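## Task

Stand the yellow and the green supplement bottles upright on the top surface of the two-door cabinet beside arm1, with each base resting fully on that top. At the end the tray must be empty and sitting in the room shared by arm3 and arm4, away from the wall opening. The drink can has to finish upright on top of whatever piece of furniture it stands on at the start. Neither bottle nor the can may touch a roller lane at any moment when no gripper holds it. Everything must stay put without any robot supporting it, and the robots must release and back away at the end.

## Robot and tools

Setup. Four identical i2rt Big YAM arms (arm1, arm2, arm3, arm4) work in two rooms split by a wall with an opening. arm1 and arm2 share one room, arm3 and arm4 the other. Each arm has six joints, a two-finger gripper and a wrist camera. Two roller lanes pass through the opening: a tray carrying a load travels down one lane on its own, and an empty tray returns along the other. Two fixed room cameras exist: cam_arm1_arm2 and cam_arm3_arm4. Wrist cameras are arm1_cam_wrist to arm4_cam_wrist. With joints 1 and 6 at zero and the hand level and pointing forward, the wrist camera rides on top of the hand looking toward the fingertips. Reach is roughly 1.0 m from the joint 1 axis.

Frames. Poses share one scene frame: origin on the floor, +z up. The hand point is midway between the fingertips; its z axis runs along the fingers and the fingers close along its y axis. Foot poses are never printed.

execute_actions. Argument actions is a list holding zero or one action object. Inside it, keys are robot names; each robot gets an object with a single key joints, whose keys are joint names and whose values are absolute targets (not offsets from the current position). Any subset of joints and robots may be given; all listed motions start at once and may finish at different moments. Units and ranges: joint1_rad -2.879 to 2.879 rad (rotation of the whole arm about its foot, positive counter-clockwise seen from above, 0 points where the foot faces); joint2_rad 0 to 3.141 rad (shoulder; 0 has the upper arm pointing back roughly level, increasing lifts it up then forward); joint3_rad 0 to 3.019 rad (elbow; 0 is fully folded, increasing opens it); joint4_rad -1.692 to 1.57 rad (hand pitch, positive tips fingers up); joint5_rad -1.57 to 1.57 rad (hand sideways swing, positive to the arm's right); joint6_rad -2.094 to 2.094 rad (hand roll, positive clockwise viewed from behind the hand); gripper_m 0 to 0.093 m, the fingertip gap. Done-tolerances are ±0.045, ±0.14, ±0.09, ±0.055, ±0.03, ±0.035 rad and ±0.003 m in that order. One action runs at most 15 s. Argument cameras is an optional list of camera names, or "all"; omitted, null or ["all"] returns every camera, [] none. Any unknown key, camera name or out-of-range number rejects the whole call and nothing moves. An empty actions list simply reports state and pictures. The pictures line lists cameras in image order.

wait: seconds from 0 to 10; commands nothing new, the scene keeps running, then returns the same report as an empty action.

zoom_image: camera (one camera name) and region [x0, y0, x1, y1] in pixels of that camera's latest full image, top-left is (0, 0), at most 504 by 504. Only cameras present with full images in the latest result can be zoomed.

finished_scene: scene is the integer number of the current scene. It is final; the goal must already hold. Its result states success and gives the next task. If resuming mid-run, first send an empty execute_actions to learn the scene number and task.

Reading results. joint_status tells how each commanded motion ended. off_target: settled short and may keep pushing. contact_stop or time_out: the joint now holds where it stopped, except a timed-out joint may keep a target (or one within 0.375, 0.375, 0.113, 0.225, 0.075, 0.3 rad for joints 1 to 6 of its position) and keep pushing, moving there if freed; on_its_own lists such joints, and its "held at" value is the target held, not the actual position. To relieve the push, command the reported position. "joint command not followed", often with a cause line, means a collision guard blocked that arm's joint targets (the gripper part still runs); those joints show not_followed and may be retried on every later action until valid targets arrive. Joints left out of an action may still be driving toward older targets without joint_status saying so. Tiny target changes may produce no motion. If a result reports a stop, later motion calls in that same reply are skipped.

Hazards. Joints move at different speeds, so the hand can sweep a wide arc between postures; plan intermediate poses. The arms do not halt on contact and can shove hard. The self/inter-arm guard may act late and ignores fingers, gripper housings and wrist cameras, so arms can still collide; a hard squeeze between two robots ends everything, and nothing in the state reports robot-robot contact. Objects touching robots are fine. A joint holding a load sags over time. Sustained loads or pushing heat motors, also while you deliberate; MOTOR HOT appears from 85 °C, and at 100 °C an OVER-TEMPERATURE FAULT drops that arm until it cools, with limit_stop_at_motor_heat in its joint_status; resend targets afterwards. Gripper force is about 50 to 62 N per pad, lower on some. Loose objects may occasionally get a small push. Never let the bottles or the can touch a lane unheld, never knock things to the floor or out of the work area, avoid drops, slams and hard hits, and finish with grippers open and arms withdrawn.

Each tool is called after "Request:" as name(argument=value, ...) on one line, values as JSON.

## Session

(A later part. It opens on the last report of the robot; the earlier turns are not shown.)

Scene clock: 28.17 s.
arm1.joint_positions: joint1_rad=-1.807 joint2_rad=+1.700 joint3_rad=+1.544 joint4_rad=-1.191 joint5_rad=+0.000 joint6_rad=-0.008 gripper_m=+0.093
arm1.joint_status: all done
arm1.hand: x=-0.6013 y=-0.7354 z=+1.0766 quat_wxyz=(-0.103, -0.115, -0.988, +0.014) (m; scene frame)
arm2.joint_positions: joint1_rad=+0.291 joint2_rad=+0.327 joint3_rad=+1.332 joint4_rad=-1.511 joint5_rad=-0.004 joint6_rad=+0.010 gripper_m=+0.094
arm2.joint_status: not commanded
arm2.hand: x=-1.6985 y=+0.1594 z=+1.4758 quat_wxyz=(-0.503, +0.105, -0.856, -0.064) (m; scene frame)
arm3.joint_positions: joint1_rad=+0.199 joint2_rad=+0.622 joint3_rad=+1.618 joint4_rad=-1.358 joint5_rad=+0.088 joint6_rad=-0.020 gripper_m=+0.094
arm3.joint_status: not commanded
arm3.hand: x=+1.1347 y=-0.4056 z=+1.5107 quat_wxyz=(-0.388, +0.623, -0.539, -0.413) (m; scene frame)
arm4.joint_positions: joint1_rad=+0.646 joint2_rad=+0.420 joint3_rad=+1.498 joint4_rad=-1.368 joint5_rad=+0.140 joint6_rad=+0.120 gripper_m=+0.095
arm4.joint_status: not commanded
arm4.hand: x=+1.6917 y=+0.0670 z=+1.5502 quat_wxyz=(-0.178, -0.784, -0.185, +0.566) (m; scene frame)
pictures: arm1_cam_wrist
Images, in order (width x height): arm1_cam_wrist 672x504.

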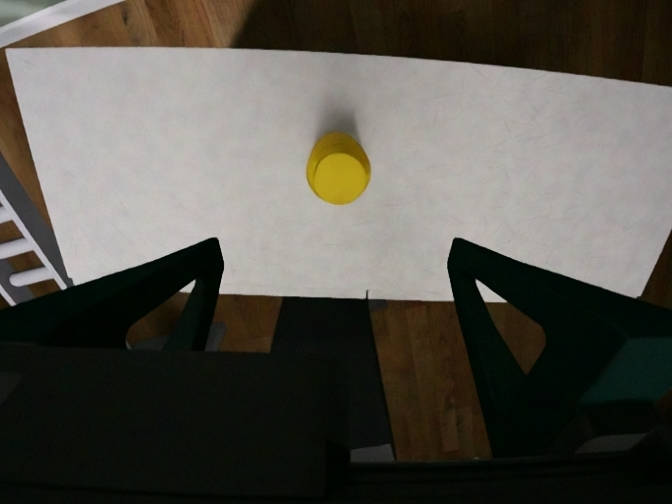

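Request:
execute_actions(actions=[{"arm1":{"joints":{"joint1_rad":0.172}}}], cameras=[])

Request:
execute_actions(actions=[{"arm1":{"joints":{"joint2_rad":2.26,"joint3_rad":1.495,"joint4_rad":-0.61}}}], cameras=["arm1_cam_wrist"])

Scene clock: 30.80 s.
arm1.joint_positions: joint1_rad=+0.178 joint2_rad=+1.711 joint3_rad=+1.544 joint4_rad=-1.191 joint5_rad=-0.001 joint6_rad=-0.008 gripper_m=+0.093
arm1.joint_status: all done
arm1.hand: x=-1.2544 y=-0.0384 z=+1.0811 quat_wxyz=(-0.064, +0.764, -0.636, -0.087) (m; scene frame)
arm2.joint_positions: joint1_rad=+0.291 joint2_rad=+0.327 joint3_rad=+1.332 joint4_rad=-1.511 joint5_rad=-0.004 joint6_rad=+0.010 gripper_m=+0.094
arm2.joint_status: not commanded
arm2.hand: x=-1.6985 y=+0.1594 z=+1.4758 quat_wxyz=(-0.503, +0.105, -0.856, -0.064) (m; scene frame)
arm3.joint_positions: joint1_rad=+0.199 joint2_rad=+0.622 joint3_rad=+1.618 joint4_rad=-1.358 joint5_rad=+0.088 joint6_rad=-0.020 gripper_m=+0.094
arm3.joint_status: not commanded
arm3.hand: x=+1.1347 y=-0.4056 z=+1.5107 quat_wxyz=(-0.388, +0.623, -0.539, -0.413) (m; scene frame)
arm4.joint_positions: joint1_rad=+0.646 joint2_rad=+0.420 joint3_rad=+1.498 joint4_rad=-1.368 joint5_rad=+0.140 joint6_rad=+0.120 gripper_m=+0.095
arm4.joint_status: not commanded
arm4.hand: x=+1.6917 y=+0.0670 z=+1.5502 quat_wxyz=(-0.178, -0.784, -0.185, +0.566) (m; scene frame)
pictures: none
No camera images: the call's "cameras" was empty. Leave "cameras" out to get every camera's image.

Scene clock: 32.13 s.
arm1.joint_positions: joint1_rad=+0.178 joint2_rad=+2.280 joint3_rad=+1.473 joint4_rad=-0.621 joint5_rad=-0.001 joint6_rad=-0.008 gripper_m=+0.093
arm1.joint_status: all done
arm1.hand: x=-1.2679 y=+0.0096 z=+0.7434 quat_wxyz=(-0.041, +0.767, -0.638, -0.061) (m; scene frame)
arm2.joint_positions: joint1_rad=+0.291 joint2_rad=+0.327 joint3_rad=+1.332 joint4_rad=-1.511 joint5_rad=-0.004 joint6_rad=+0.010 gripper_m=+0.094
arm2.joint_status: not commanded
arm2.hand: x=-1.6985 y=+0.1594 z=+1.4758 quat_wxyz=(-0.503, +0.105, -0.856, -0.064) (m; scene frame)
arm3.joint_positions: joint1_rad=+0.199 joint2_rad=+0.622 joint3_rad=+1.618 joint4_rad=-1.358 joint5_rad=+0.088 joint6_rad=-0.020 gripper_m=+0.094
arm3.joint_status: not commanded
arm3.hand: x=+1.1347 y=-0.4056 z=+1.5107 quat_wxyz=(-0.388, +0.623, -0.539, -0.413) (m; scene frame)
arm4.joint_positions: joint1_rad=+0.646 joint2_rad=+0.420 joint3_rad=+1.498 joint4_rad=-1.368 joint5_rad=+0.140 joint6_rad=+0.120 gripper_m=+0.095
arm4.joint_status: not commanded
arm4.hand: x=+1.6917 y=+0.0670 z=+1.5502 quat_wxyz=(-0.178, -0.784, -0.185, +0.566) (m; scene frame)
pictures: arm1_cam_wrist
Images, in order (width x height): arm1_cam_wrist 672x504.

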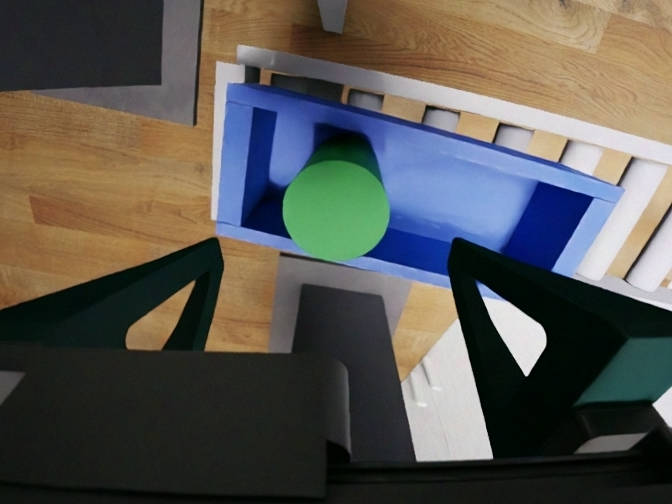

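Request:
execute_actions(actions=[{"arm1":{"joints":{"joint2_rad":2.54,"joint3_rad":1.57,"joint4_rad":-0.403}}}], cameras=["arm1_cam_wrist"])

Scene clock: 34.30 s.
arm1.joint_positions: joint1_rad=+0.178 joint2_rad=+2.551 joint3_rad=+1.553 joint4_rad=-0.412 joint5_rad=-0.001 joint6_rad=-0.008 gripper_m=+0.093
arm1.joint_status: all done
arm1.hand: x=-1.2701 y=+0.0113 z=+0.6104 quat_wxyz=(-0.047, +0.766, -0.638, -0.068) (m; scene frame)
arm2.joint_positions: joint1_rad=+0.291 joint2_rad=+0.327 joint3_rad=+1.332 joint4_rad=-1.511 joint5_rad=-0.004 joint6_rad=+0.010 gripper_m=+0.094
arm2.joint_status: not commanded
arm2.hand: x=-1.6985 y=+0.1594 z=+1.4758 quat_wxyz=(-0.503, +0.105, -0.856, -0.064) (m; scene frame)
arm3.joint_positions: joint1_rad=+0.199 joint2_rad=+0.622 joint3_rad=+1.618 joint4_rad=-1.358 joint5_rad=+0.088 joint6_rad=-0.020 gripper_m=+0.094
arm3.joint_status: not commanded
arm3.hand: x=+1.1347 y=-0.4056 z=+1.5107 quat_wxyz=(-0.388, +0.623, -0.539, -0.413) (m; scene frame)
arm4.joint_positions: joint1_rad=+0.646 joint2_rad=+0.420 joint3_rad=+1.498 joint4_rad=-1.368 joint5_rad=+0.140 joint6_rad=+0.120 gripper_m=+0.095
arm4.joint_status: not commanded
arm4.hand: x=+1.6917 y=+0.0670 z=+1.5502 quat_wxyz=(-0.178, -0.784, -0.185, +0.566) (m; scene frame)
pictures: arm1_cam_wrist
Images, in order (width x height): arm1_cam_wrist 672x504.

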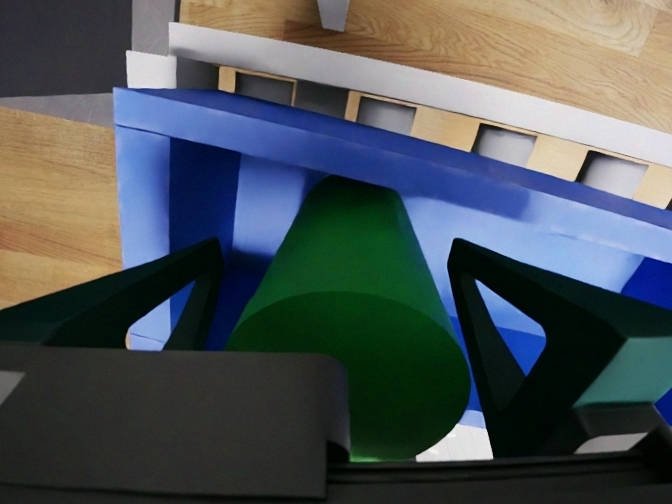

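Request:
execute_actions(actions=[{"arm1":{"joints":{"gripper_m":0.035}}}], cameras=["arm1_cam_wrist"])

Scene clock: 35.17 s.
arm1.joint_positions: joint1_rad=+0.178 joint2_rad=+2.551 joint3_rad=+1.553 joint4_rad=-0.412 joint5_rad=+0.000 joint6_rad=-0.007 gripper_m=+0.065
arm1.joint_status: gripper_m off_target (ended at +0.065, target +0.035)
arm1.hand: x=-1.2700 y=+0.0113 z=+0.6104 quat_wxyz=(-0.047, +0.766, -0.638, -0.068) (m; scene frame)
arm2.joint_positions: joint1_rad=+0.291 joint2_rad=+0.327 joint3_rad=+1.332 joint4_rad=-1.511 joint5_rad=-0.004 joint6_rad=+0.010 gripper_m=+0.094
arm2.joint_status: not commanded
arm2.hand: x=-1.6985 y=+0.1594 z=+1.4758 quat_wxyz=(-0.503, +0.105, -0.856, -0.064) (m; scene frame)
arm3.joint_positions: joint1_rad=+0.199 joint2_rad=+0.622 joint3_rad=+1.618 joint4_rad=-1.358 joint5_rad=+0.088 joint6_rad=-0.020 gripper_m=+0.094
arm3.joint_status: not commanded
arm3.hand: x=+1.1347 y=-0.4056 z=+1.5107 quat_wxyz=(-0.388, +0.623, -0.539, -0.413) (m; scene frame)
arm4.joint_positions: joint1_rad=+0.646 joint2_rad=+0.420 joint3_rad=+1.498 joint4_rad=-1.368 joint5_rad=+0.140 joint6_rad=+0.120 gripper_m=+0.095
arm4.joint_status: not commanded
arm4.hand: x=+1.6917 y=+0.0670 z=+1.5502 quat_wxyz=(-0.178, -0.784, -0.185, +0.566) (m; scene frame)
pictures: arm1_cam_wrist
Images, in order (width x height): arm1_cam_wrist 672x504.

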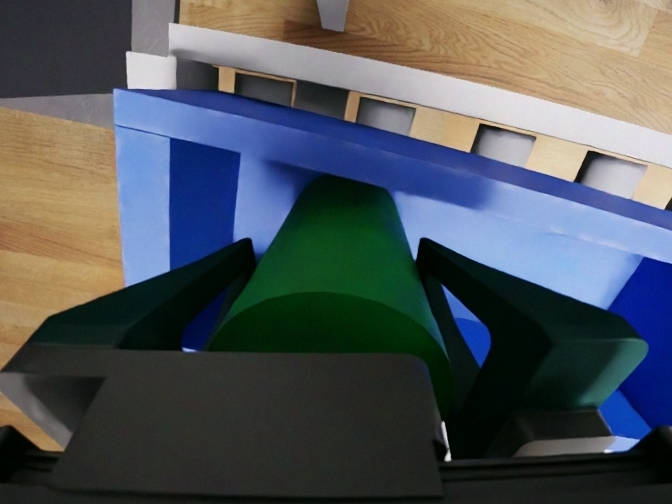

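Request:
execute_actions(actions=[{"arm1":{"joints":{"joint2_rad":2.29,"joint3_rad":1.5,"joint4_rad":-0.62}}}], cameras=[])

Request:
execute_actions(actions=[{"arm1":{"joints":{"joint2_rad":1.74,"joint3_rad":1.715,"joint4_rad":-1.365}}}], cameras=[])

Request:
execute_actions(actions=[{"arm1":{"joints":{"joint1_rad":-1.33}}}], cameras=["arm1_cam_wrist"])

Request:
execute_actions(actions=[{"arm1":{"joints":{"joint2_rad":1.89,"joint3_rad":1.31,"joint4_rad":-0.79}}}], cameras=["arm1_cam_wrist","cam_arm1_arm2"])

Scene clock: 37.37 s.
arm1.joint_positions: joint1_rad=+0.178 joint2_rad=+2.279 joint3_rad=+1.488 joint4_rad=-0.614 joint5_rad=+0.001 joint6_rad=-0.007 gripper_m=+0.065
arm1.joint_status: all done
arm1.hand: x=-1.2692 y=+0.0198 z=+0.7492 quat_wxyz=(-0.050, +0.766, -0.638, -0.069) (m; scene frame)
arm2.joint_positions: joint1_rad=+0.291 joint2_rad=+0.327 joint3_rad=+1.332 joint4_rad=-1.511 joint5_rad=-0.004 joint6_rad=+0.010 gripper_m=+0.094
arm2.joint_status: not commanded
arm2.hand: x=-1.6985 y=+0.1594 z=+1.4758 quat_wxyz=(-0.503, +0.105, -0.856, -0.064) (m; scene frame)
arm3.joint_positions: joint1_rad=+0.199 joint2_rad=+0.622 joint3_rad=+1.618 joint4_rad=-1.358 joint5_rad=+0.088 joint6_rad=-0.020 gripper_m=+0.094
arm3.joint_status: not commanded
arm3.hand: x=+1.1347 y=-0.4056 z=+1.5107 quat_wxyz=(-0.388, +0.623, -0.539, -0.413) (m; scene frame)
arm4.joint_positions: joint1_rad=+0.646 joint2_rad=+0.420 joint3_rad=+1.498 joint4_rad=-1.368 joint5_rad=+0.140 joint6_rad=+0.120 gripper_m=+0.095
arm4.joint_status: not commanded
arm4.hand: x=+1.6917 y=+0.0670 z=+1.5502 quat_wxyz=(-0.178, -0.784, -0.185, +0.566) (m; scene frame)
pictures: none
No camera images: the call's "cameras" was empty. Leave "cameras" out to get every camera's image.

Scene clock: 39.47 s.
arm1.joint_positions: joint1_rad=+0.178 joint2_rad=+1.749 joint3_rad=+1.695 joint4_rad=-1.358 joint5_rad=+0.001 joint6_rad=-0.007 gripper_m=+0.065
arm1.joint_status: all done
arm1.hand: x=-1.2544 y=-0.0329 z=+1.1166 quat_wxyz=(-0.047, +0.766, -0.638, -0.066) (m; scene frame)
arm2.joint_positions: joint1_rad=+0.291 joint2_rad=+0.327 joint3_rad=+1.332 joint4_rad=-1.511 joint5_rad=-0.004 joint6_rad=+0.010 gripper_m=+0.094
arm2.joint_status: not commanded
arm2.hand: x=-1.6985 y=+0.1594 z=+1.4758 quat_wxyz=(-0.503, +0.105, -0.856, -0.064) (m; scene frame)
arm3.joint_positions: joint1_rad=+0.199 joint2_rad=+0.622 joint3_rad=+1.618 joint4_rad=-1.358 joint5_rad=+0.088 joint6_rad=-0.020 gripper_m=+0.094
arm3.joint_status: not commanded
arm3.hand: x=+1.1347 y=-0.4056 z=+1.5107 quat_wxyz=(-0.388, +0.623, -0.539, -0.413) (m; scene frame)
arm4.joint_positions: joint1_rad=+0.646 joint2_rad=+0.420 joint3_rad=+1.498 joint4_rad=-1.368 joint5_rad=+0.140 joint6_rad=+0.120 gripper_m=+0.095
arm4.joint_status: not commanded
arm4.hand: x=+1.6917 y=+0.0670 z=+1.5502 quat_wxyz=(-0.178, -0.784, -0.185, +0.566) (m; scene frame)
pictures: none
No camera images: the call's "cameras" was empty. Leave "cameras" out to get every camera's image.

Scene clock: 41.30 s.
arm1.joint_positions: joint1_rad=-1.334 joint2_rad=+1.749 joint3_rad=+1.695 joint4_rad=-1.358 joint5_rad=+0.001 joint6_rad=-0.007 gripper_m=+0.065
arm1.joint_status: all done
arm1.hand: x=-0.5939 y=-0.4672 z=+1.1064 quat_wxyz=(-0.072, +0.120, -0.990, -0.010) (m; scene frame)
arm2.joint_positions: joint1_rad=+0.291 joint2_rad=+0.327 joint3_rad=+1.332 joint4_rad=-1.511 joint5_rad=-0.004 joint6_rad=+0.010 gripper_m=+0.094
arm2.joint_status: not commanded
arm2.hand: x=-1.6985 y=+0.1594 z=+1.4758 quat_wxyz=(-0.503, +0.105, -0.856, -0.064) (m; scene frame)
arm3.joint_positions: joint1_rad=+0.199 joint2_rad=+0.622 joint3_rad=+1.618 joint4_rad=-1.358 joint5_rad=+0.088 joint6_rad=-0.020 gripper_m=+0.094
arm3.joint_status: not commanded
arm3.hand: x=+1.1347 y=-0.4056 z=+1.5107 quat_wxyz=(-0.388, +0.623, -0.539, -0.413) (m; scene frame)
arm4.joint_positions: joint1_rad=+0.646 joint2_rad=+0.420 joint3_rad=+1.498 joint4_rad=-1.368 joint5_rad=+0.140 joint6_rad=+0.120 gripper_m=+0.095
arm4.joint_status: not commanded
arm4.hand: x=+1.6917 y=+0.0670 z=+1.5502 quat_wxyz=(-0.178, -0.784, -0.185, +0.566) (m; scene frame)
pictures: arm1_cam_wrist
Images, in order (width x height): arm1_cam_wrist 672x504.

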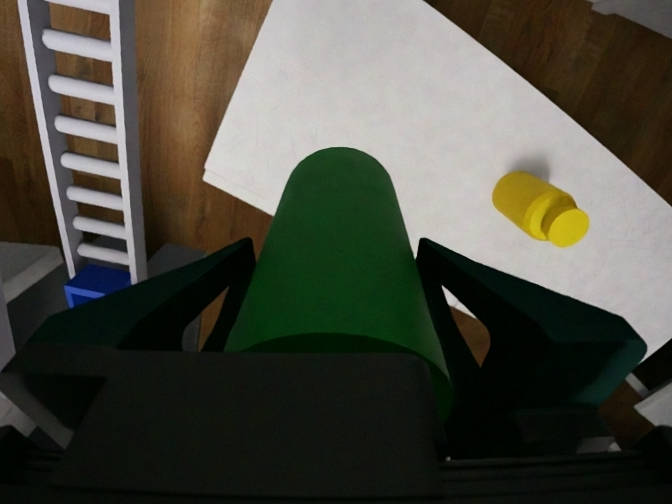

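Scene clock: 42.53 s.
arm1.joint_positions: joint1_rad=-1.334 joint2_rad=+1.927 joint3_rad=+1.279 joint4_rad=-0.802 joint5_rad=+0.001 joint6_rad=-0.007 gripper_m=+0.065
arm1.joint_status: all done
arm1.hand: x=-0.6213 y=-0.4727 z=+0.8662 quat_wxyz=(-0.053, +0.120, -0.991, -0.007) (m; scene frame)
arm2.joint_positions: joint1_rad=+0.291 joint2_rad=+0.327 joint3_rad=+1.332 joint4_rad=-1.511 joint5_rad=-0.004 joint6_rad=+0.010 gripper_m=+0.094
arm2.joint_status: not commanded
arm2.hand: x=-1.6985 y=+0.1594 z=+1.4758 quat_wxyz=(-0.503, +0.105, -0.856, -0.064) (m; scene frame)
arm3.joint_positions: joint1_rad=+0.199 joint2_rad=+0.622 joint3_rad=+1.618 joint4_rad=-1.358 joint5_rad=+0.088 joint6_rad=-0.020 gripper_m=+0.094
arm3.joint_status: not commanded
arm3.hand: x=+1.1347 y=-0.4056 z=+1.5107 quat_wxyz=(-0.388, +0.623, -0.539, -0.413) (m; scene frame)
arm4.joint_positions: joint1_rad=+0.646 joint2_rad=+0.420 joint3_rad=+1.498 joint4_rad=-1.368 joint5_rad=+0.140 joint6_rad=+0.120 gripper_m=+0.095
arm4.joint_status: not commanded
arm4.hand: x=+1.6917 y=+0.0670 z=+1.5502 quat_wxyz=(-0.178, -0.784, -0.185, +0.566) (m; scene frame)
pictures: arm1_cam_wrist, cam_arm1_arm2
Images, in order (width x height): arm1_cam_wrist 672x504, cam_arm1_arm2 672x504.

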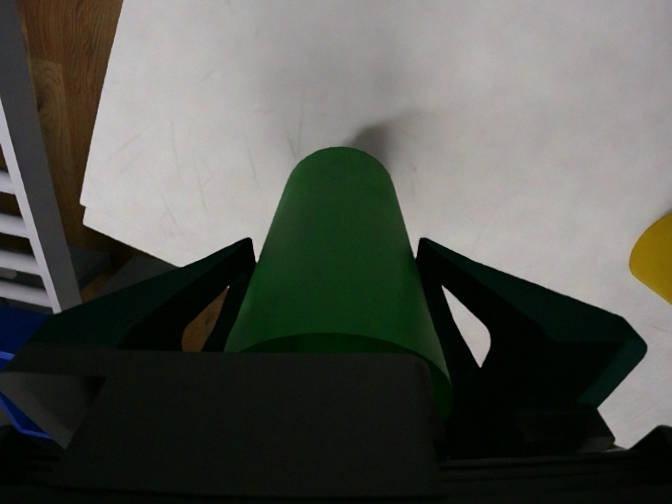

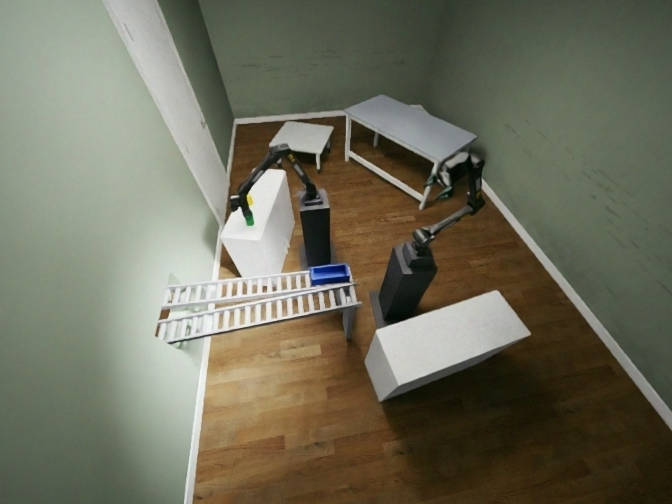

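Request:
execute_actions(actions=[{"arm1":{"joints":{"joint4_rad":-0.73}}}], cameras=[])

Request:
execute_actions(actions=[{"arm1":{"joints":{"joint2_rad":1.985,"joint4_rad":-0.7}}}], cameras=["arm1_cam_wrist","cam_arm1_arm2"])

Request:
zoom_image(camera="cam_arm1_arm2", region=[210, 160, 300, 250])

Scene clock: 44.13 s.
arm1.joint_positions: joint1_rad=-1.334 joint2_rad=+1.927 joint3_rad=+1.279 joint4_rad=-0.744 joint5_rad=+0.001 joint6_rad=-0.007 gripper_m=+0.065
arm1.joint_status: all done
arm1.hand: x=-0.6075 y=-0.4694 z=+0.8681 quat_wxyz=(-0.082, +0.120, -0.989, -0.011) (m; scene frame)
arm2.joint_positions: joint1_rad=+0.291 joint2_rad=+0.327 joint3_rad=+1.332 joint4_rad=-1.511 joint5_rad=-0.004 joint6_rad=+0.010 gripper_m=+0.094
arm2.joint_status: not commanded
arm2.hand: x=-1.6985 y=+0.1594 z=+1.4758 quat_wxyz=(-0.503, +0.105, -0.856, -0.064) (m; scene frame)
arm3.joint_positions: joint1_rad=+0.199 joint2_rad=+0.622 joint3_rad=+1.618 joint4_rad=-1.358 joint5_rad=+0.088 joint6_rad=-0.020 gripper_m=+0.094
arm3.joint_status: not commanded
arm3.hand: x=+1.1347 y=-0.4056 z=+1.5107 quat_wxyz=(-0.388, +0.623, -0.539, -0.413) (m; scene frame)
arm4.joint_positions: joint1_rad=+0.646 joint2_rad=+0.420 joint3_rad=+1.498 joint4_rad=-1.368 joint5_rad=+0.140 joint6_rad=+0.120 gripper_m=+0.095
arm4.joint_status: not commanded
arm4.hand: x=+1.6917 y=+0.0670 z=+1.5502 quat_wxyz=(-0.178, -0.784, -0.185, +0.566) (m; scene frame)
pictures: none
No camera images: the call's "cameras" was empty. Leave "cameras" out to get every camera's image.

Scene clock: 44.93 s.
arm1.joint_positions: joint1_rad=-1.334 joint2_rad=+1.965 joint3_rad=+1.279 joint4_rad=-0.712 joint5_rad=+0.001 joint6_rad=-0.007 gripper_m=+0.065
arm1.joint_status: all done
arm1.hand: x=-0.6057 y=-0.4689 z=+0.8488 quat_wxyz=(-0.078, +0.120, -0.990, -0.011) (m; scene frame)
arm2.joint_positions: joint1_rad=+0.291 joint2_rad=+0.327 joint3_rad=+1.332 joint4_rad=-1.511 joint5_rad=-0.004 joint6_rad=+0.010 gripper_m=+0.094
arm2.joint_status: not commanded
arm2.hand: x=-1.6985 y=+0.1594 z=+1.4758 quat_wxyz=(-0.503, +0.105, -0.856, -0.064) (m; scene frame)
arm3.joint_positions: joint1_rad=+0.199 joint2_rad=+0.622 joint3_rad=+1.618 joint4_rad=-1.358 joint5_rad=+0.088 joint6_rad=-0.020 gripper_m=+0.094
arm3.joint_status: not commanded
arm3.hand: x=+1.1347 y=-0.4056 z=+1.5107 quat_wxyz=(-0.388, +0.623, -0.539, -0.413) (m; scene frame)
arm4.joint_positions: joint1_rad=+0.646 joint2_rad=+0.420 joint3_rad=+1.498 joint4_rad=-1.368 joint5_rad=+0.140 joint6_rad=+0.120 gripper_m=+0.095
arm4.joint_status: not commanded
arm4.hand: x=+1.6917 y=+0.0670 z=+1.5502 quat_wxyz=(-0.178, -0.784, -0.185, +0.566) (m; scene frame)
pictures: arm1_cam_wrist, cam_arm1_arm2
Images, in order (width x height): arm1_cam_wrist 672x504, cam_arm1_arm2 672x504.

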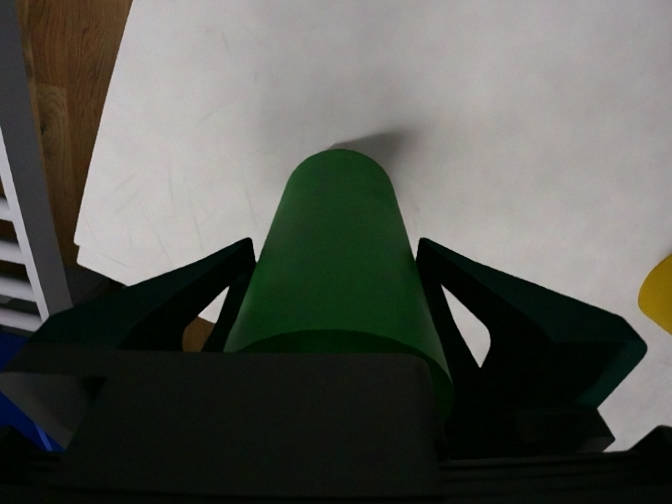

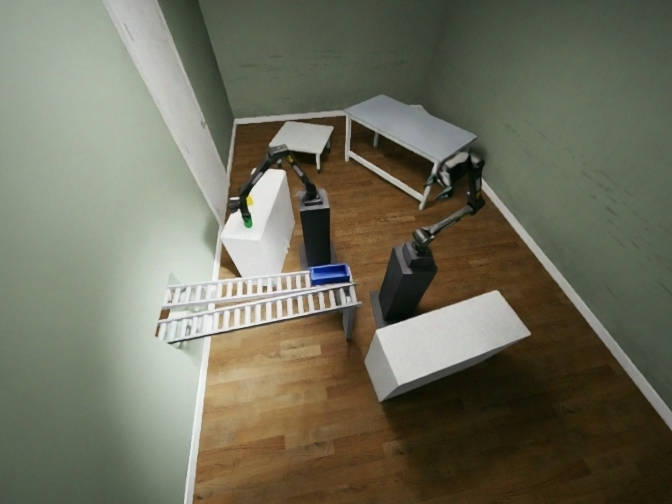

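Region (210, 160, 300, 250) of cam_arm1_arm2's 672x504 image, scaled by 5.600, with more detail than that image has.

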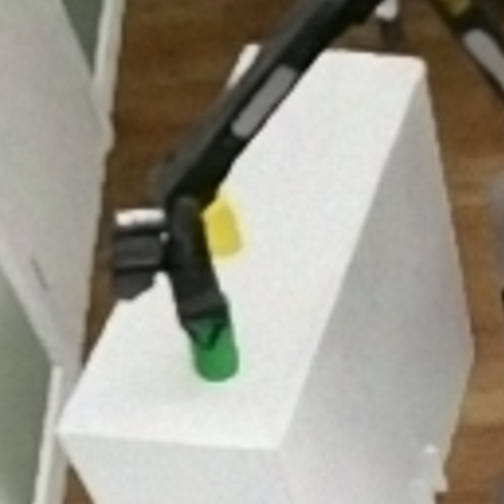

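Request:
execute_actions(actions=[])

Request:
execute_actions(actions=[{"arm1":{"joints":{"joint2_rad":2.01,"joint4_rad":-0.68}}}], cameras=["arm1_cam_wrist","cam_arm1_arm2"])

Scene clock: 47.33 s.
arm1.joint_positions: joint1_rad=-1.334 joint2_rad=+1.965 joint3_rad=+1.279 joint4_rad=-0.712 joint5_rad=+0.001 joint6_rad=-0.007 gripper_m=+0.065
arm1.joint_status: all done
arm1.hand: x=-0.6057 y=-0.4689 z=+0.8488 quat_wxyz=(-0.078, +0.120, -0.990, -0.011) (m; scene frame)
arm2.joint_positions: joint1_rad=+0.291 joint2_rad=+0.327 joint3_rad=+1.332 joint4_rad=-1.511 joint5_rad=-0.004 joint6_rad=+0.010 gripper_m=+0.094
arm2.joint_status: not commanded
arm2.hand: x=-1.6985 y=+0.1594 z=+1.4758 quat_wxyz=(-0.503, +0.105, -0.856, -0.064) (m; scene frame)
arm3.joint_positions: joint1_rad=+0.199 joint2_rad=+0.622 joint3_rad=+1.618 joint4_rad=-1.358 joint5_rad=+0.088 joint6_rad=-0.020 gripper_m=+0.094
arm3.joint_status: not commanded
arm3.hand: x=+1.1347 y=-0.4056 z=+1.5107 quat_wxyz=(-0.388, +0.623, -0.539, -0.413) (m; scene frame)
arm4.joint_positions: joint1_rad=+0.646 joint2_rad=+0.420 joint3_rad=+1.498 joint4_rad=-1.368 joint5_rad=+0.140 joint6_rad=+0.120 gripper_m=+0.095
arm4.joint_status: not commanded
arm4.hand: x=+1.6917 y=+0.0670 z=+1.5502 quat_wxyz=(-0.178, -0.784, -0.185, +0.566) (m; scene frame)
pictures: arm1_cam_wrist, arm2_cam_wrist, arm3_cam_wrist, arm4_cam_wrist, cam_arm1_arm2, cam_arm3_arm4
Images, in order (width x height): arm1_cam_wrist 672x504, arm2_cam_wrist 672x504, arm3_cam_wrist 672x504, arm4_cam_wrist 672x504, cam_arm1_arm2 672x504, cam_arm3_arm4 672x504.

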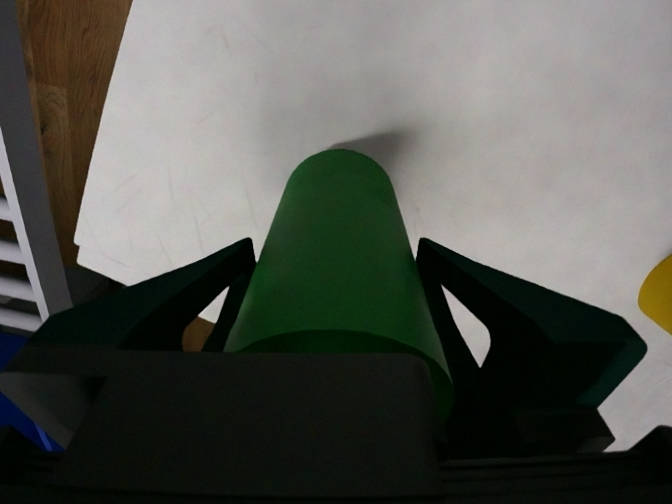

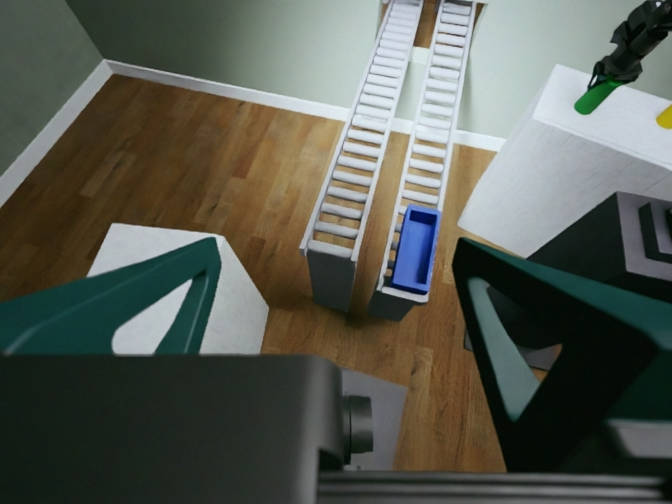

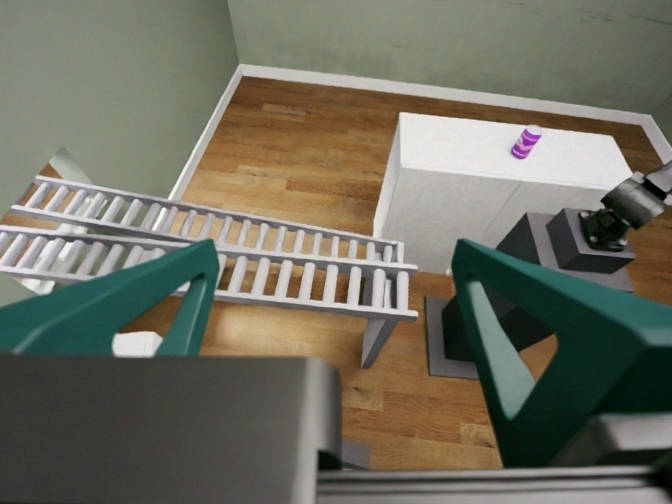

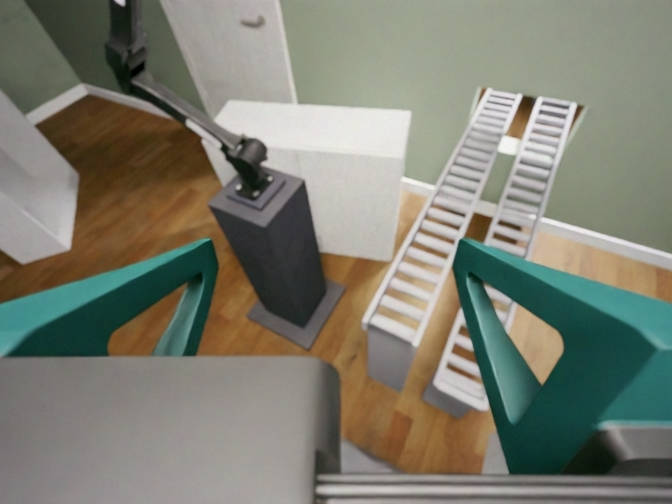

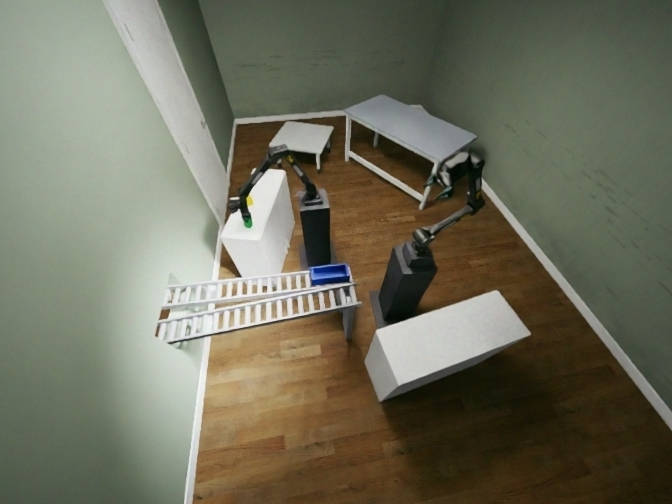

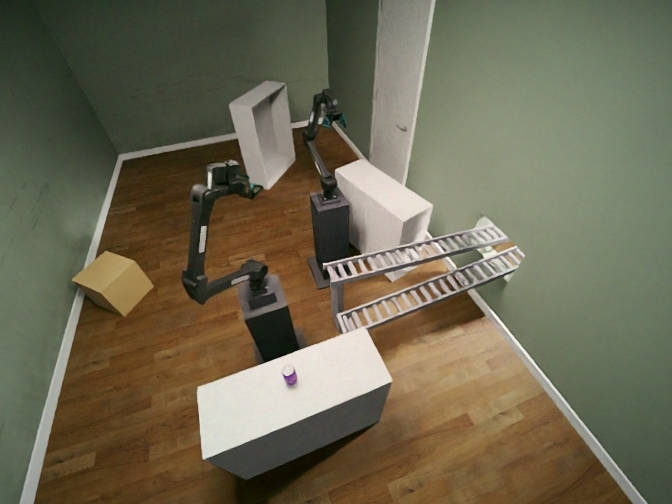

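Scene clock: 47.87 s.
arm1.joint_positions: joint1_rad=-1.334 joint2_rad=+1.965 joint3_rad=+1.279 joint4_rad=-0.699 joint5_rad=+0.001 joint6_rad=-0.007 gripper_m=+0.065
arm1.joint_status: all done
arm1.hand: x=-0.6027 y=-0.4681 z=+0.8491 quat_wxyz=(-0.085, +0.120, -0.989, -0.011) (m; scene frame)
arm2.joint_positions: joint1_rad=+0.291 joint2_rad=+0.327 joint3_rad=+1.332 joint4_rad=-1.511 joint5_rad=-0.004 joint6_rad=+0.010 gripper_m=+0.094
arm2.joint_status: not commanded
arm2.hand: x=-1.6985 y=+0.1594 z=+1.4758 quat_wxyz=(-0.503, +0.105, -0.856, -0.064) (m; scene frame)
arm3.joint_positions: joint1_rad=+0.199 joint2_rad=+0.622 joint3_rad=+1.618 joint4_rad=-1.358 joint5_rad=+0.088 joint6_rad=-0.020 gripper_m=+0.094
arm3.joint_status: not commanded
arm3.hand: x=+1.1347 y=-0.4056 z=+1.5107 quat_wxyz=(-0.388, +0.623, -0.539, -0.413) (m; scene frame)
arm4.joint_positions: joint1_rad=+0.646 joint2_rad=+0.420 joint3_rad=+1.498 joint4_rad=-1.368 joint5_rad=+0.140 joint6_rad=+0.120 gripper_m=+0.095
arm4.joint_status: not commanded
arm4.hand: x=+1.6917 y=+0.0670 z=+1.5502 quat_wxyz=(-0.178, -0.784, -0.185, +0.566) (m; scene frame)
pictures: arm1_cam_wrist, cam_arm1_arm2
Images, in order (width x height): arm1_cam_wrist 672x504, cam_arm1_arm2 672x504.

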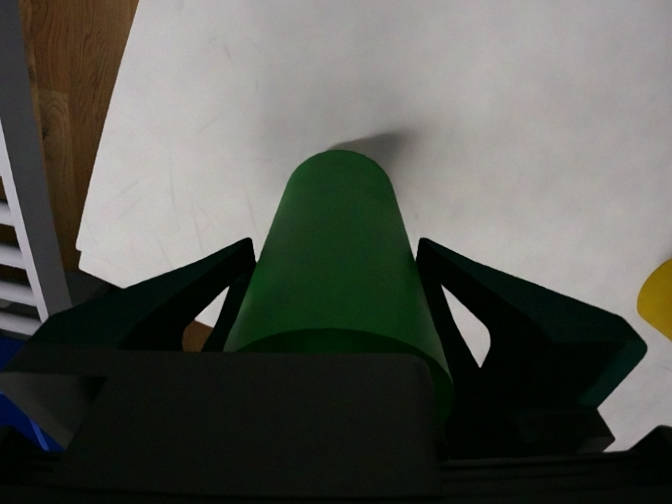

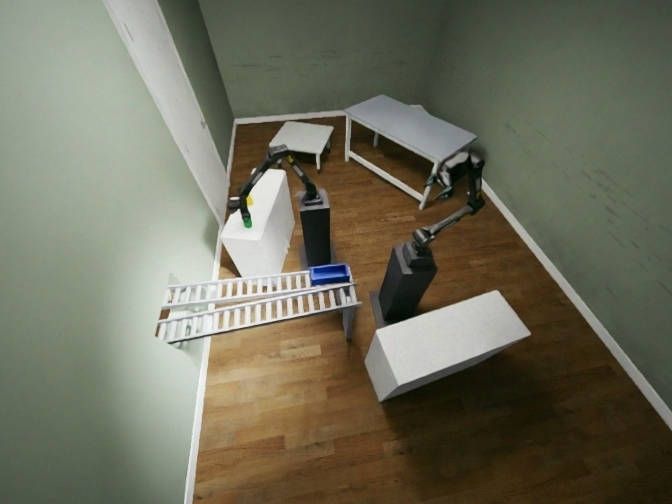

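Stalled: contact. Release; prepare arm2 simultaneously.

Request:
execute_actions(actions=[{"arm1":{"joints":{"joint2_rad":1.97,"gripper_m":0.093}},"arm2":{"joints":{"joint1_rad":-0.29,"joint6_rad":-0.29,"gripper_m":0.07,"joint2_rad":1.2,"joint3_rad":1.64,"joint4_rad":-1.5}}}], cameras=["arm1_cam_wrist"])

Request:
execute_actions(actions=[{"arm1":{"joints":{"joint2_rad":1.725,"joint3_rad":1.55,"joint4_rad":-1.2}},"arm2":{"joints":{"joint2_rad":2.2,"joint3_rad":1.64,"joint4_rad":-1.0}}}], cameras=["arm1_cam_wrist","arm2_cam_wrist","cam_arm1_arm2"])

Scene clock: 50.30 s.
arm1.joint_positions: joint1_rad=-1.334 joint2_rad=+1.965 joint3_rad=+1.279 joint4_rad=-0.692 joint5_rad=+0.001 joint6_rad=-0.007 gripper_m=+0.093
arm1.joint_status: all done
arm1.hand: x=-0.6011 y=-0.4678 z=+0.8494 quat_wxyz=(-0.088, +0.120, -0.989, -0.012) (m; scene frame)
arm2.joint_positions: joint1_rad=-0.283 joint2_rad=+1.196 joint3_rad=+1.613 joint4_rad=-1.511 joint5_rad=-0.003 joint6_rad=-0.280 gripper_m=+0.070
arm2.joint_status: all done
arm2.hand: x=-1.4129 y=+0.0023 z=+1.4015 quat_wxyz=(-0.226, -0.021, -0.971, +0.072) (m; scene frame)
arm3.joint_positions: joint1_rad=+0.199 joint2_rad=+0.622 joint3_rad=+1.618 joint4_rad=-1.358 joint5_rad=+0.088 joint6_rad=-0.020 gripper_m=+0.094
arm3.joint_status: not commanded
arm3.hand: x=+1.1347 y=-0.4056 z=+1.5107 quat_wxyz=(-0.388, +0.623, -0.539, -0.413) (m; scene frame)
arm4.joint_positions: joint1_rad=+0.646 joint2_rad=+0.420 joint3_rad=+1.498 joint4_rad=-1.368 joint5_rad=+0.140 joint6_rad=+0.120 gripper_m=+0.095
arm4.joint_status: not commanded
arm4.hand: x=+1.6917 y=+0.0670 z=+1.5502 quat_wxyz=(-0.178, -0.784, -0.185, +0.566) (m; scene frame)
pictures: arm1_cam_wrist
Images, in order (width x height): arm1_cam_wrist 672x504.

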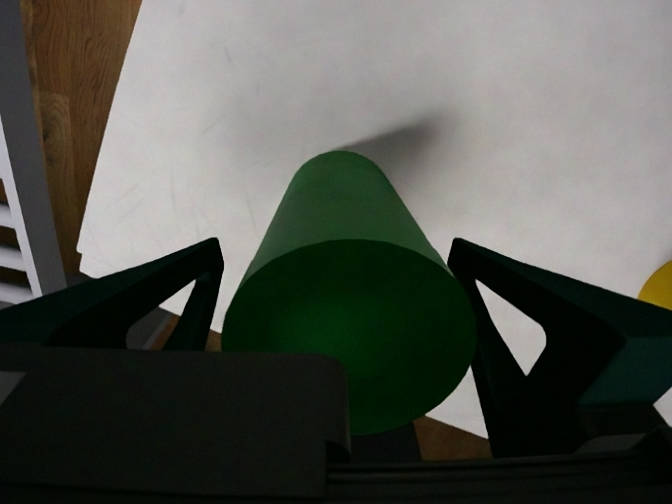

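Scene clock: 52.00 s.
arm1.joint_positions: joint1_rad=-1.334 joint2_rad=+1.702 joint3_rad=+1.545 joint4_rad=-1.191 joint5_rad=+0.001 joint6_rad=-0.007 gripper_m=+0.093
arm1.joint_status: all done
arm1.hand: x=-0.6000 y=-0.4685 z=+1.0762 quat_wxyz=(-0.103, +0.119, -0.987, -0.013) (m; scene frame)
arm2.joint_positions: joint1_rad=-0.283 joint2_rad=+2.218 joint3_rad=+1.617 joint4_rad=-1.016 joint5_rad=-0.003 joint6_rad=-0.280 gripper_m=+0.070
arm2.joint_status: all done
arm2.hand: x=-1.2236 y=-0.0651 z=+0.8884 quat_wxyz=(+0.021, -0.023, -1.000, -0.005) (m; scene frame)
arm3.joint_positions: joint1_rad=+0.199 joint2_rad=+0.622 joint3_rad=+1.618 joint4_rad=-1.358 joint5_rad=+0.088 joint6_rad=-0.020 gripper_m=+0.094
arm3.joint_status: not commanded
arm3.hand: x=+1.1347 y=-0.4056 z=+1.5107 quat_wxyz=(-0.388, +0.623, -0.539, -0.413) (m; scene frame)
arm4.joint_positions: joint1_rad=+0.646 joint2_rad=+0.420 joint3_rad=+1.498 joint4_rad=-1.368 joint5_rad=+0.140 joint6_rad=+0.120 gripper_m=+0.095
arm4.joint_status: not commanded
arm4.hand: x=+1.6917 y=+0.0670 z=+1.5502 quat_wxyz=(-0.178, -0.784, -0.185, +0.566) (m; scene frame)
pictures: arm1_cam_wrist, arm2_cam_wrist, cam_arm1_arm2
Images, in order (width x height): arm1_cam_wrist 672x504, arm2_cam_wrist 672x504, cam_arm1_arm2 672x504.

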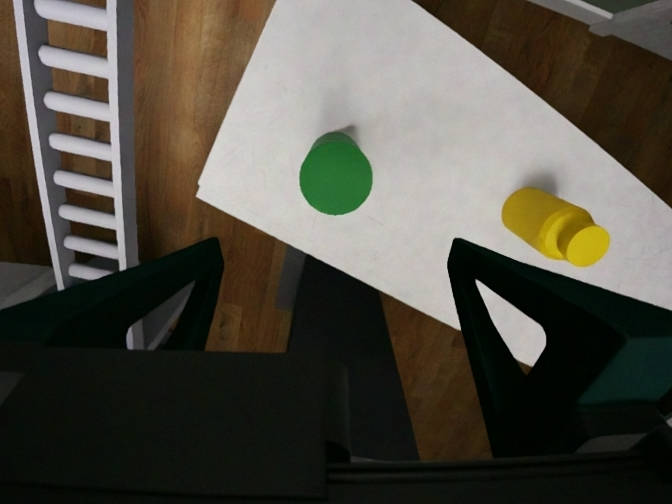

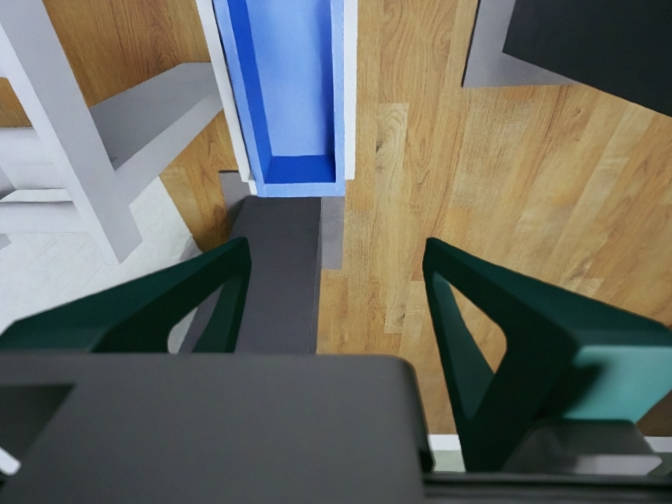

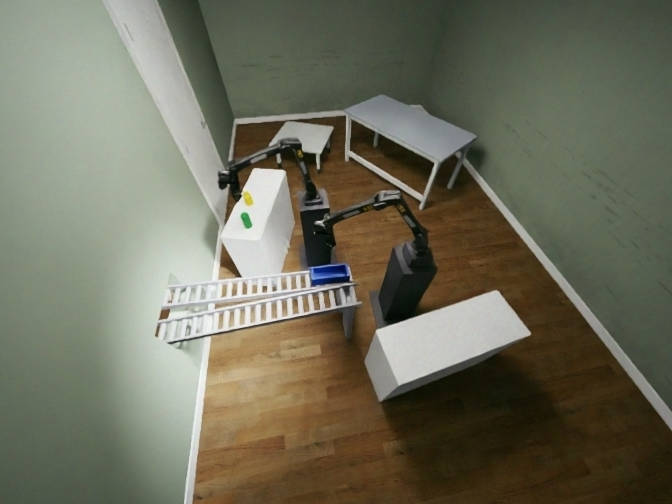

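Request:
execute_actions(actions=[{"arm1":{"joints":{"joint2_rad":0.8,"joint3_rad":1.5,"joint4_rad":-1.5}},"arm2":{"joints":{"joint2_rad":2.54,"joint3_rad":1.71,"joint4_rad":-0.73}}}], cameras=["arm2_cam_wrist","cam_arm1_arm2"])

Scene clock: 54.30 s.
arm1.joint_positions: joint1_rad=-1.334 joint2_rad=+0.793 joint3_rad=+1.498 joint4_rad=-1.493 joint5_rad=+0.001 joint6_rad=-0.007 gripper_m=+0.093
arm1.joint_status: all done
arm1.hand: x=-0.8881 y=-0.5386 z=+1.4042 quat_wxyz=(-0.372, +0.111, -0.920, -0.044) (m; scene frame)
arm2.joint_positions: joint1_rad=-0.283 joint2_rad=+2.549 joint3_rad=+1.684 joint4_rad=-0.745 joint5_rad=-0.003 joint6_rad=-0.280 gripper_m=+0.070
arm2.joint_status: all done
arm2.hand: x=-1.2195 y=-0.0676 z=+0.7076 quat_wxyz=(+0.017, -0.023, -1.000, -0.004) (m; scene frame)
arm3.joint_positions: joint1_rad=+0.199 joint2_rad=+0.622 joint3_rad=+1.618 joint4_rad=-1.358 joint5_rad=+0.088 joint6_rad=-0.020 gripper_m=+0.094
arm3.joint_status: not commanded
arm3.hand: x=+1.1347 y=-0.4056 z=+1.5107 quat_wxyz=(-0.388, +0.623, -0.539, -0.413) (m; scene frame)
arm4.joint_positions: joint1_rad=+0.646 joint2_rad=+0.420 joint3_rad=+1.498 joint4_rad=-1.368 joint5_rad=+0.140 joint6_rad=+0.120 gripper_m=+0.095
arm4.joint_status: not commanded
arm4.hand: x=+1.6917 y=+0.0670 z=+1.5502 quat_wxyz=(-0.178, -0.784, -0.185, +0.566) (m; scene frame)
pictures: arm2_cam_wrist, cam_arm1_arm2
Images, in order (width x height): arm2_cam_wrist 672x504, cam_arm1_arm2 672x504.

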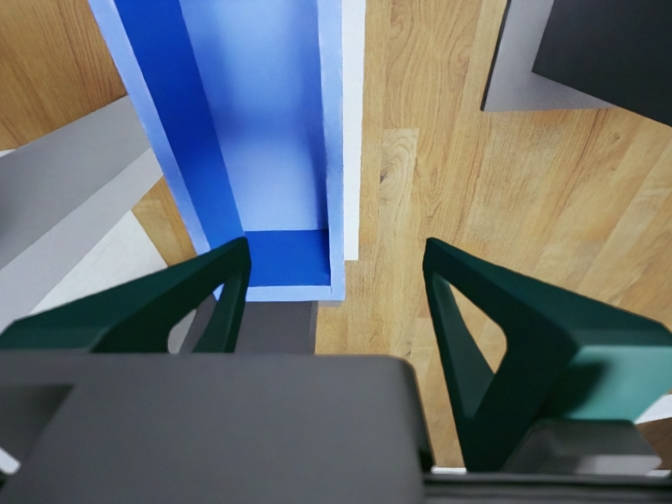

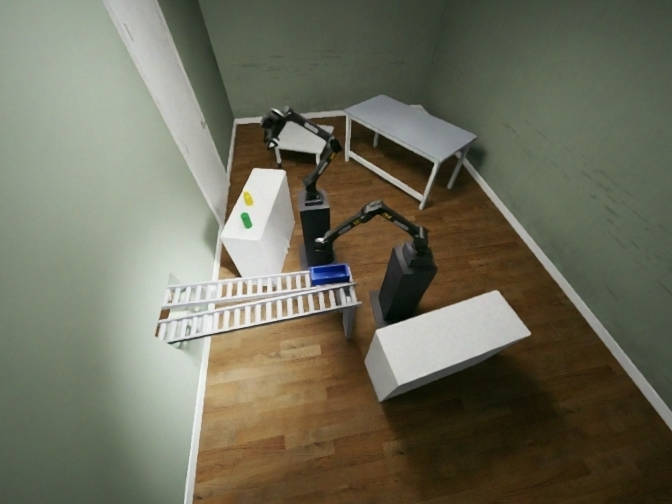

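Request:
execute_actions(actions=[{"arm2":{"joints":{"joint2_rad":2.77,"joint3_rad":1.845,"joint4_rad":-0.63}},"arm1":{"joints":{"joint1_rad":-1.9}}}], cameras=["arm2_cam_wrist","cam_arm1_arm2"])

Scene clock: 58.10 s.
arm1.joint_positions: joint1_rad=-1.888 joint2_rad=+0.793 joint3_rad=+1.498 joint4_rad=-1.493 joint5_rad=+0.000 joint6_rad=-0.007 gripper_m=+0.093
arm1.joint_status: all done
arm1.hand: x=-0.8947 y=-0.6854 z=+1.4042 quat_wxyz=(-0.370, -0.144, -0.916, +0.063) (m; scene frame)
arm2.joint_positions: joint1_rad=-0.283 joint2_rad=+2.788 joint3_rad=+1.828 joint4_rad=-0.639 joint5_rad=-0.003 joint6_rad=-0.280 gripper_m=+0.070
arm2.joint_status: all done
arm2.hand: x=-1.2191 y=-0.0685 z=+0.5971 quat_wxyz=(+0.013, -0.023, -1.000, -0.002) (m; scene frame)
arm3.joint_positions: joint1_rad=+0.199 joint2_rad=+0.622 joint3_rad=+1.618 joint4_rad=-1.358 joint5_rad=+0.088 joint6_rad=-0.020 gripper_m=+0.094
arm3.joint_status: not commanded
arm3.hand: x=+1.1347 y=-0.4056 z=+1.5107 quat_wxyz=(-0.388, +0.623, -0.539, -0.413) (m; scene frame)
arm4.joint_positions: joint1_rad=+0.646 joint2_rad=+0.420 joint3_rad=+1.498 joint4_rad=-1.368 joint5_rad=+0.140 joint6_rad=+0.120 gripper_m=+0.095
arm4.joint_status: not commanded
arm4.hand: x=+1.6917 y=+0.0670 z=+1.5502 quat_wxyz=(-0.178, -0.784, -0.185, +0.566) (m; scene frame)
pictures: arm2_cam_wrist, cam_arm1_arm2
Images, in order (width x height): arm2_cam_wrist 672x504, cam_arm1_arm2 672x504.

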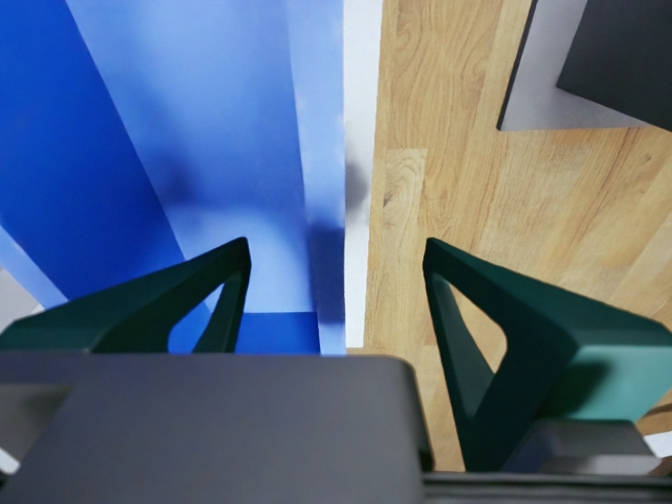

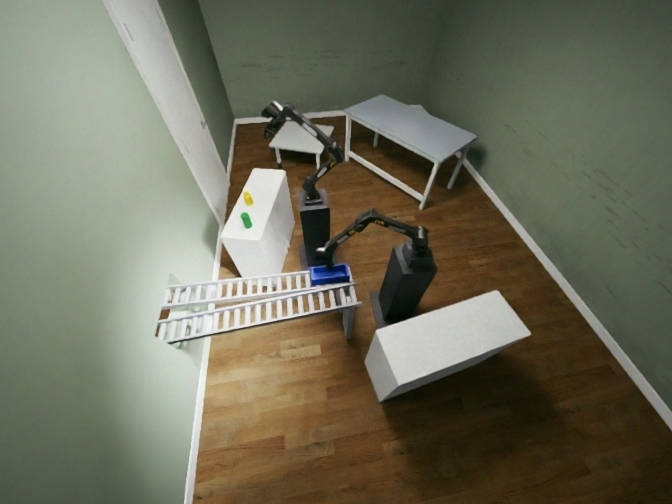

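Request:
execute_actions(actions=[{"arm2":{"joints":{"joint2_rad":2.90,"joint3_rad":1.96,"joint4_rad":-0.61}}}], cameras=["arm2_cam_wrist","cam_arm1_arm2"])

Scene clock: 59.60 s.
arm1.joint_positions: joint1_rad=-1.888 joint2_rad=+0.793 joint3_rad=+1.498 joint4_rad=-1.493 joint5_rad=+0.000 joint6_rad=-0.007 gripper_m=+0.093
arm1.joint_status: not commanded
arm1.hand: x=-0.8947 y=-0.6854 z=+1.4042 quat_wxyz=(-0.370, -0.144, -0.916, +0.063) (m; scene frame)
arm2.joint_positions: joint1_rad=-0.283 joint2_rad=+2.911 joint3_rad=+1.939 joint4_rad=-0.621 joint5_rad=-0.003 joint6_rad=-0.280 gripper_m=+0.070
arm2.joint_status: all done
arm2.hand: x=-1.2165 y=-0.0697 z=+0.5473 quat_wxyz=(+0.010, -0.023, -1.000, -0.001) (m; scene frame)
arm3.joint_positions: joint1_rad=+0.199 joint2_rad=+0.622 joint3_rad=+1.618 joint4_rad=-1.358 joint5_rad=+0.088 joint6_rad=-0.020 gripper_m=+0.094
arm3.joint_status: not commanded
arm3.hand: x=+1.1347 y=-0.4056 z=+1.5107 quat_wxyz=(-0.388, +0.623, -0.539, -0.413) (m; scene frame)
arm4.joint_positions: joint1_rad=+0.646 joint2_rad=+0.420 joint3_rad=+1.498 joint4_rad=-1.368 joint5_rad=+0.140 joint6_rad=+0.120 gripper_m=+0.095
arm4.joint_status: not commanded
arm4.hand: x=+1.6917 y=+0.0670 z=+1.5502 quat_wxyz=(-0.178, -0.784, -0.185, +0.566) (m; scene frame)
pictures: arm2_cam_wrist, cam_arm1_arm2
Images, in order (width x height): arm2_cam_wrist 672x504, cam_arm1_arm2 672x504.

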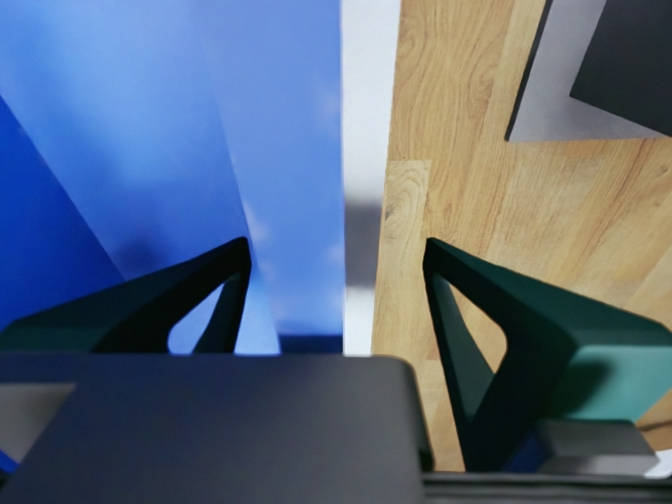

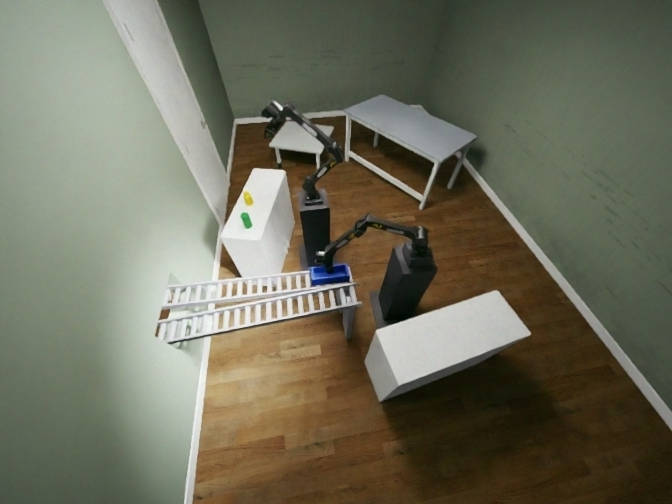

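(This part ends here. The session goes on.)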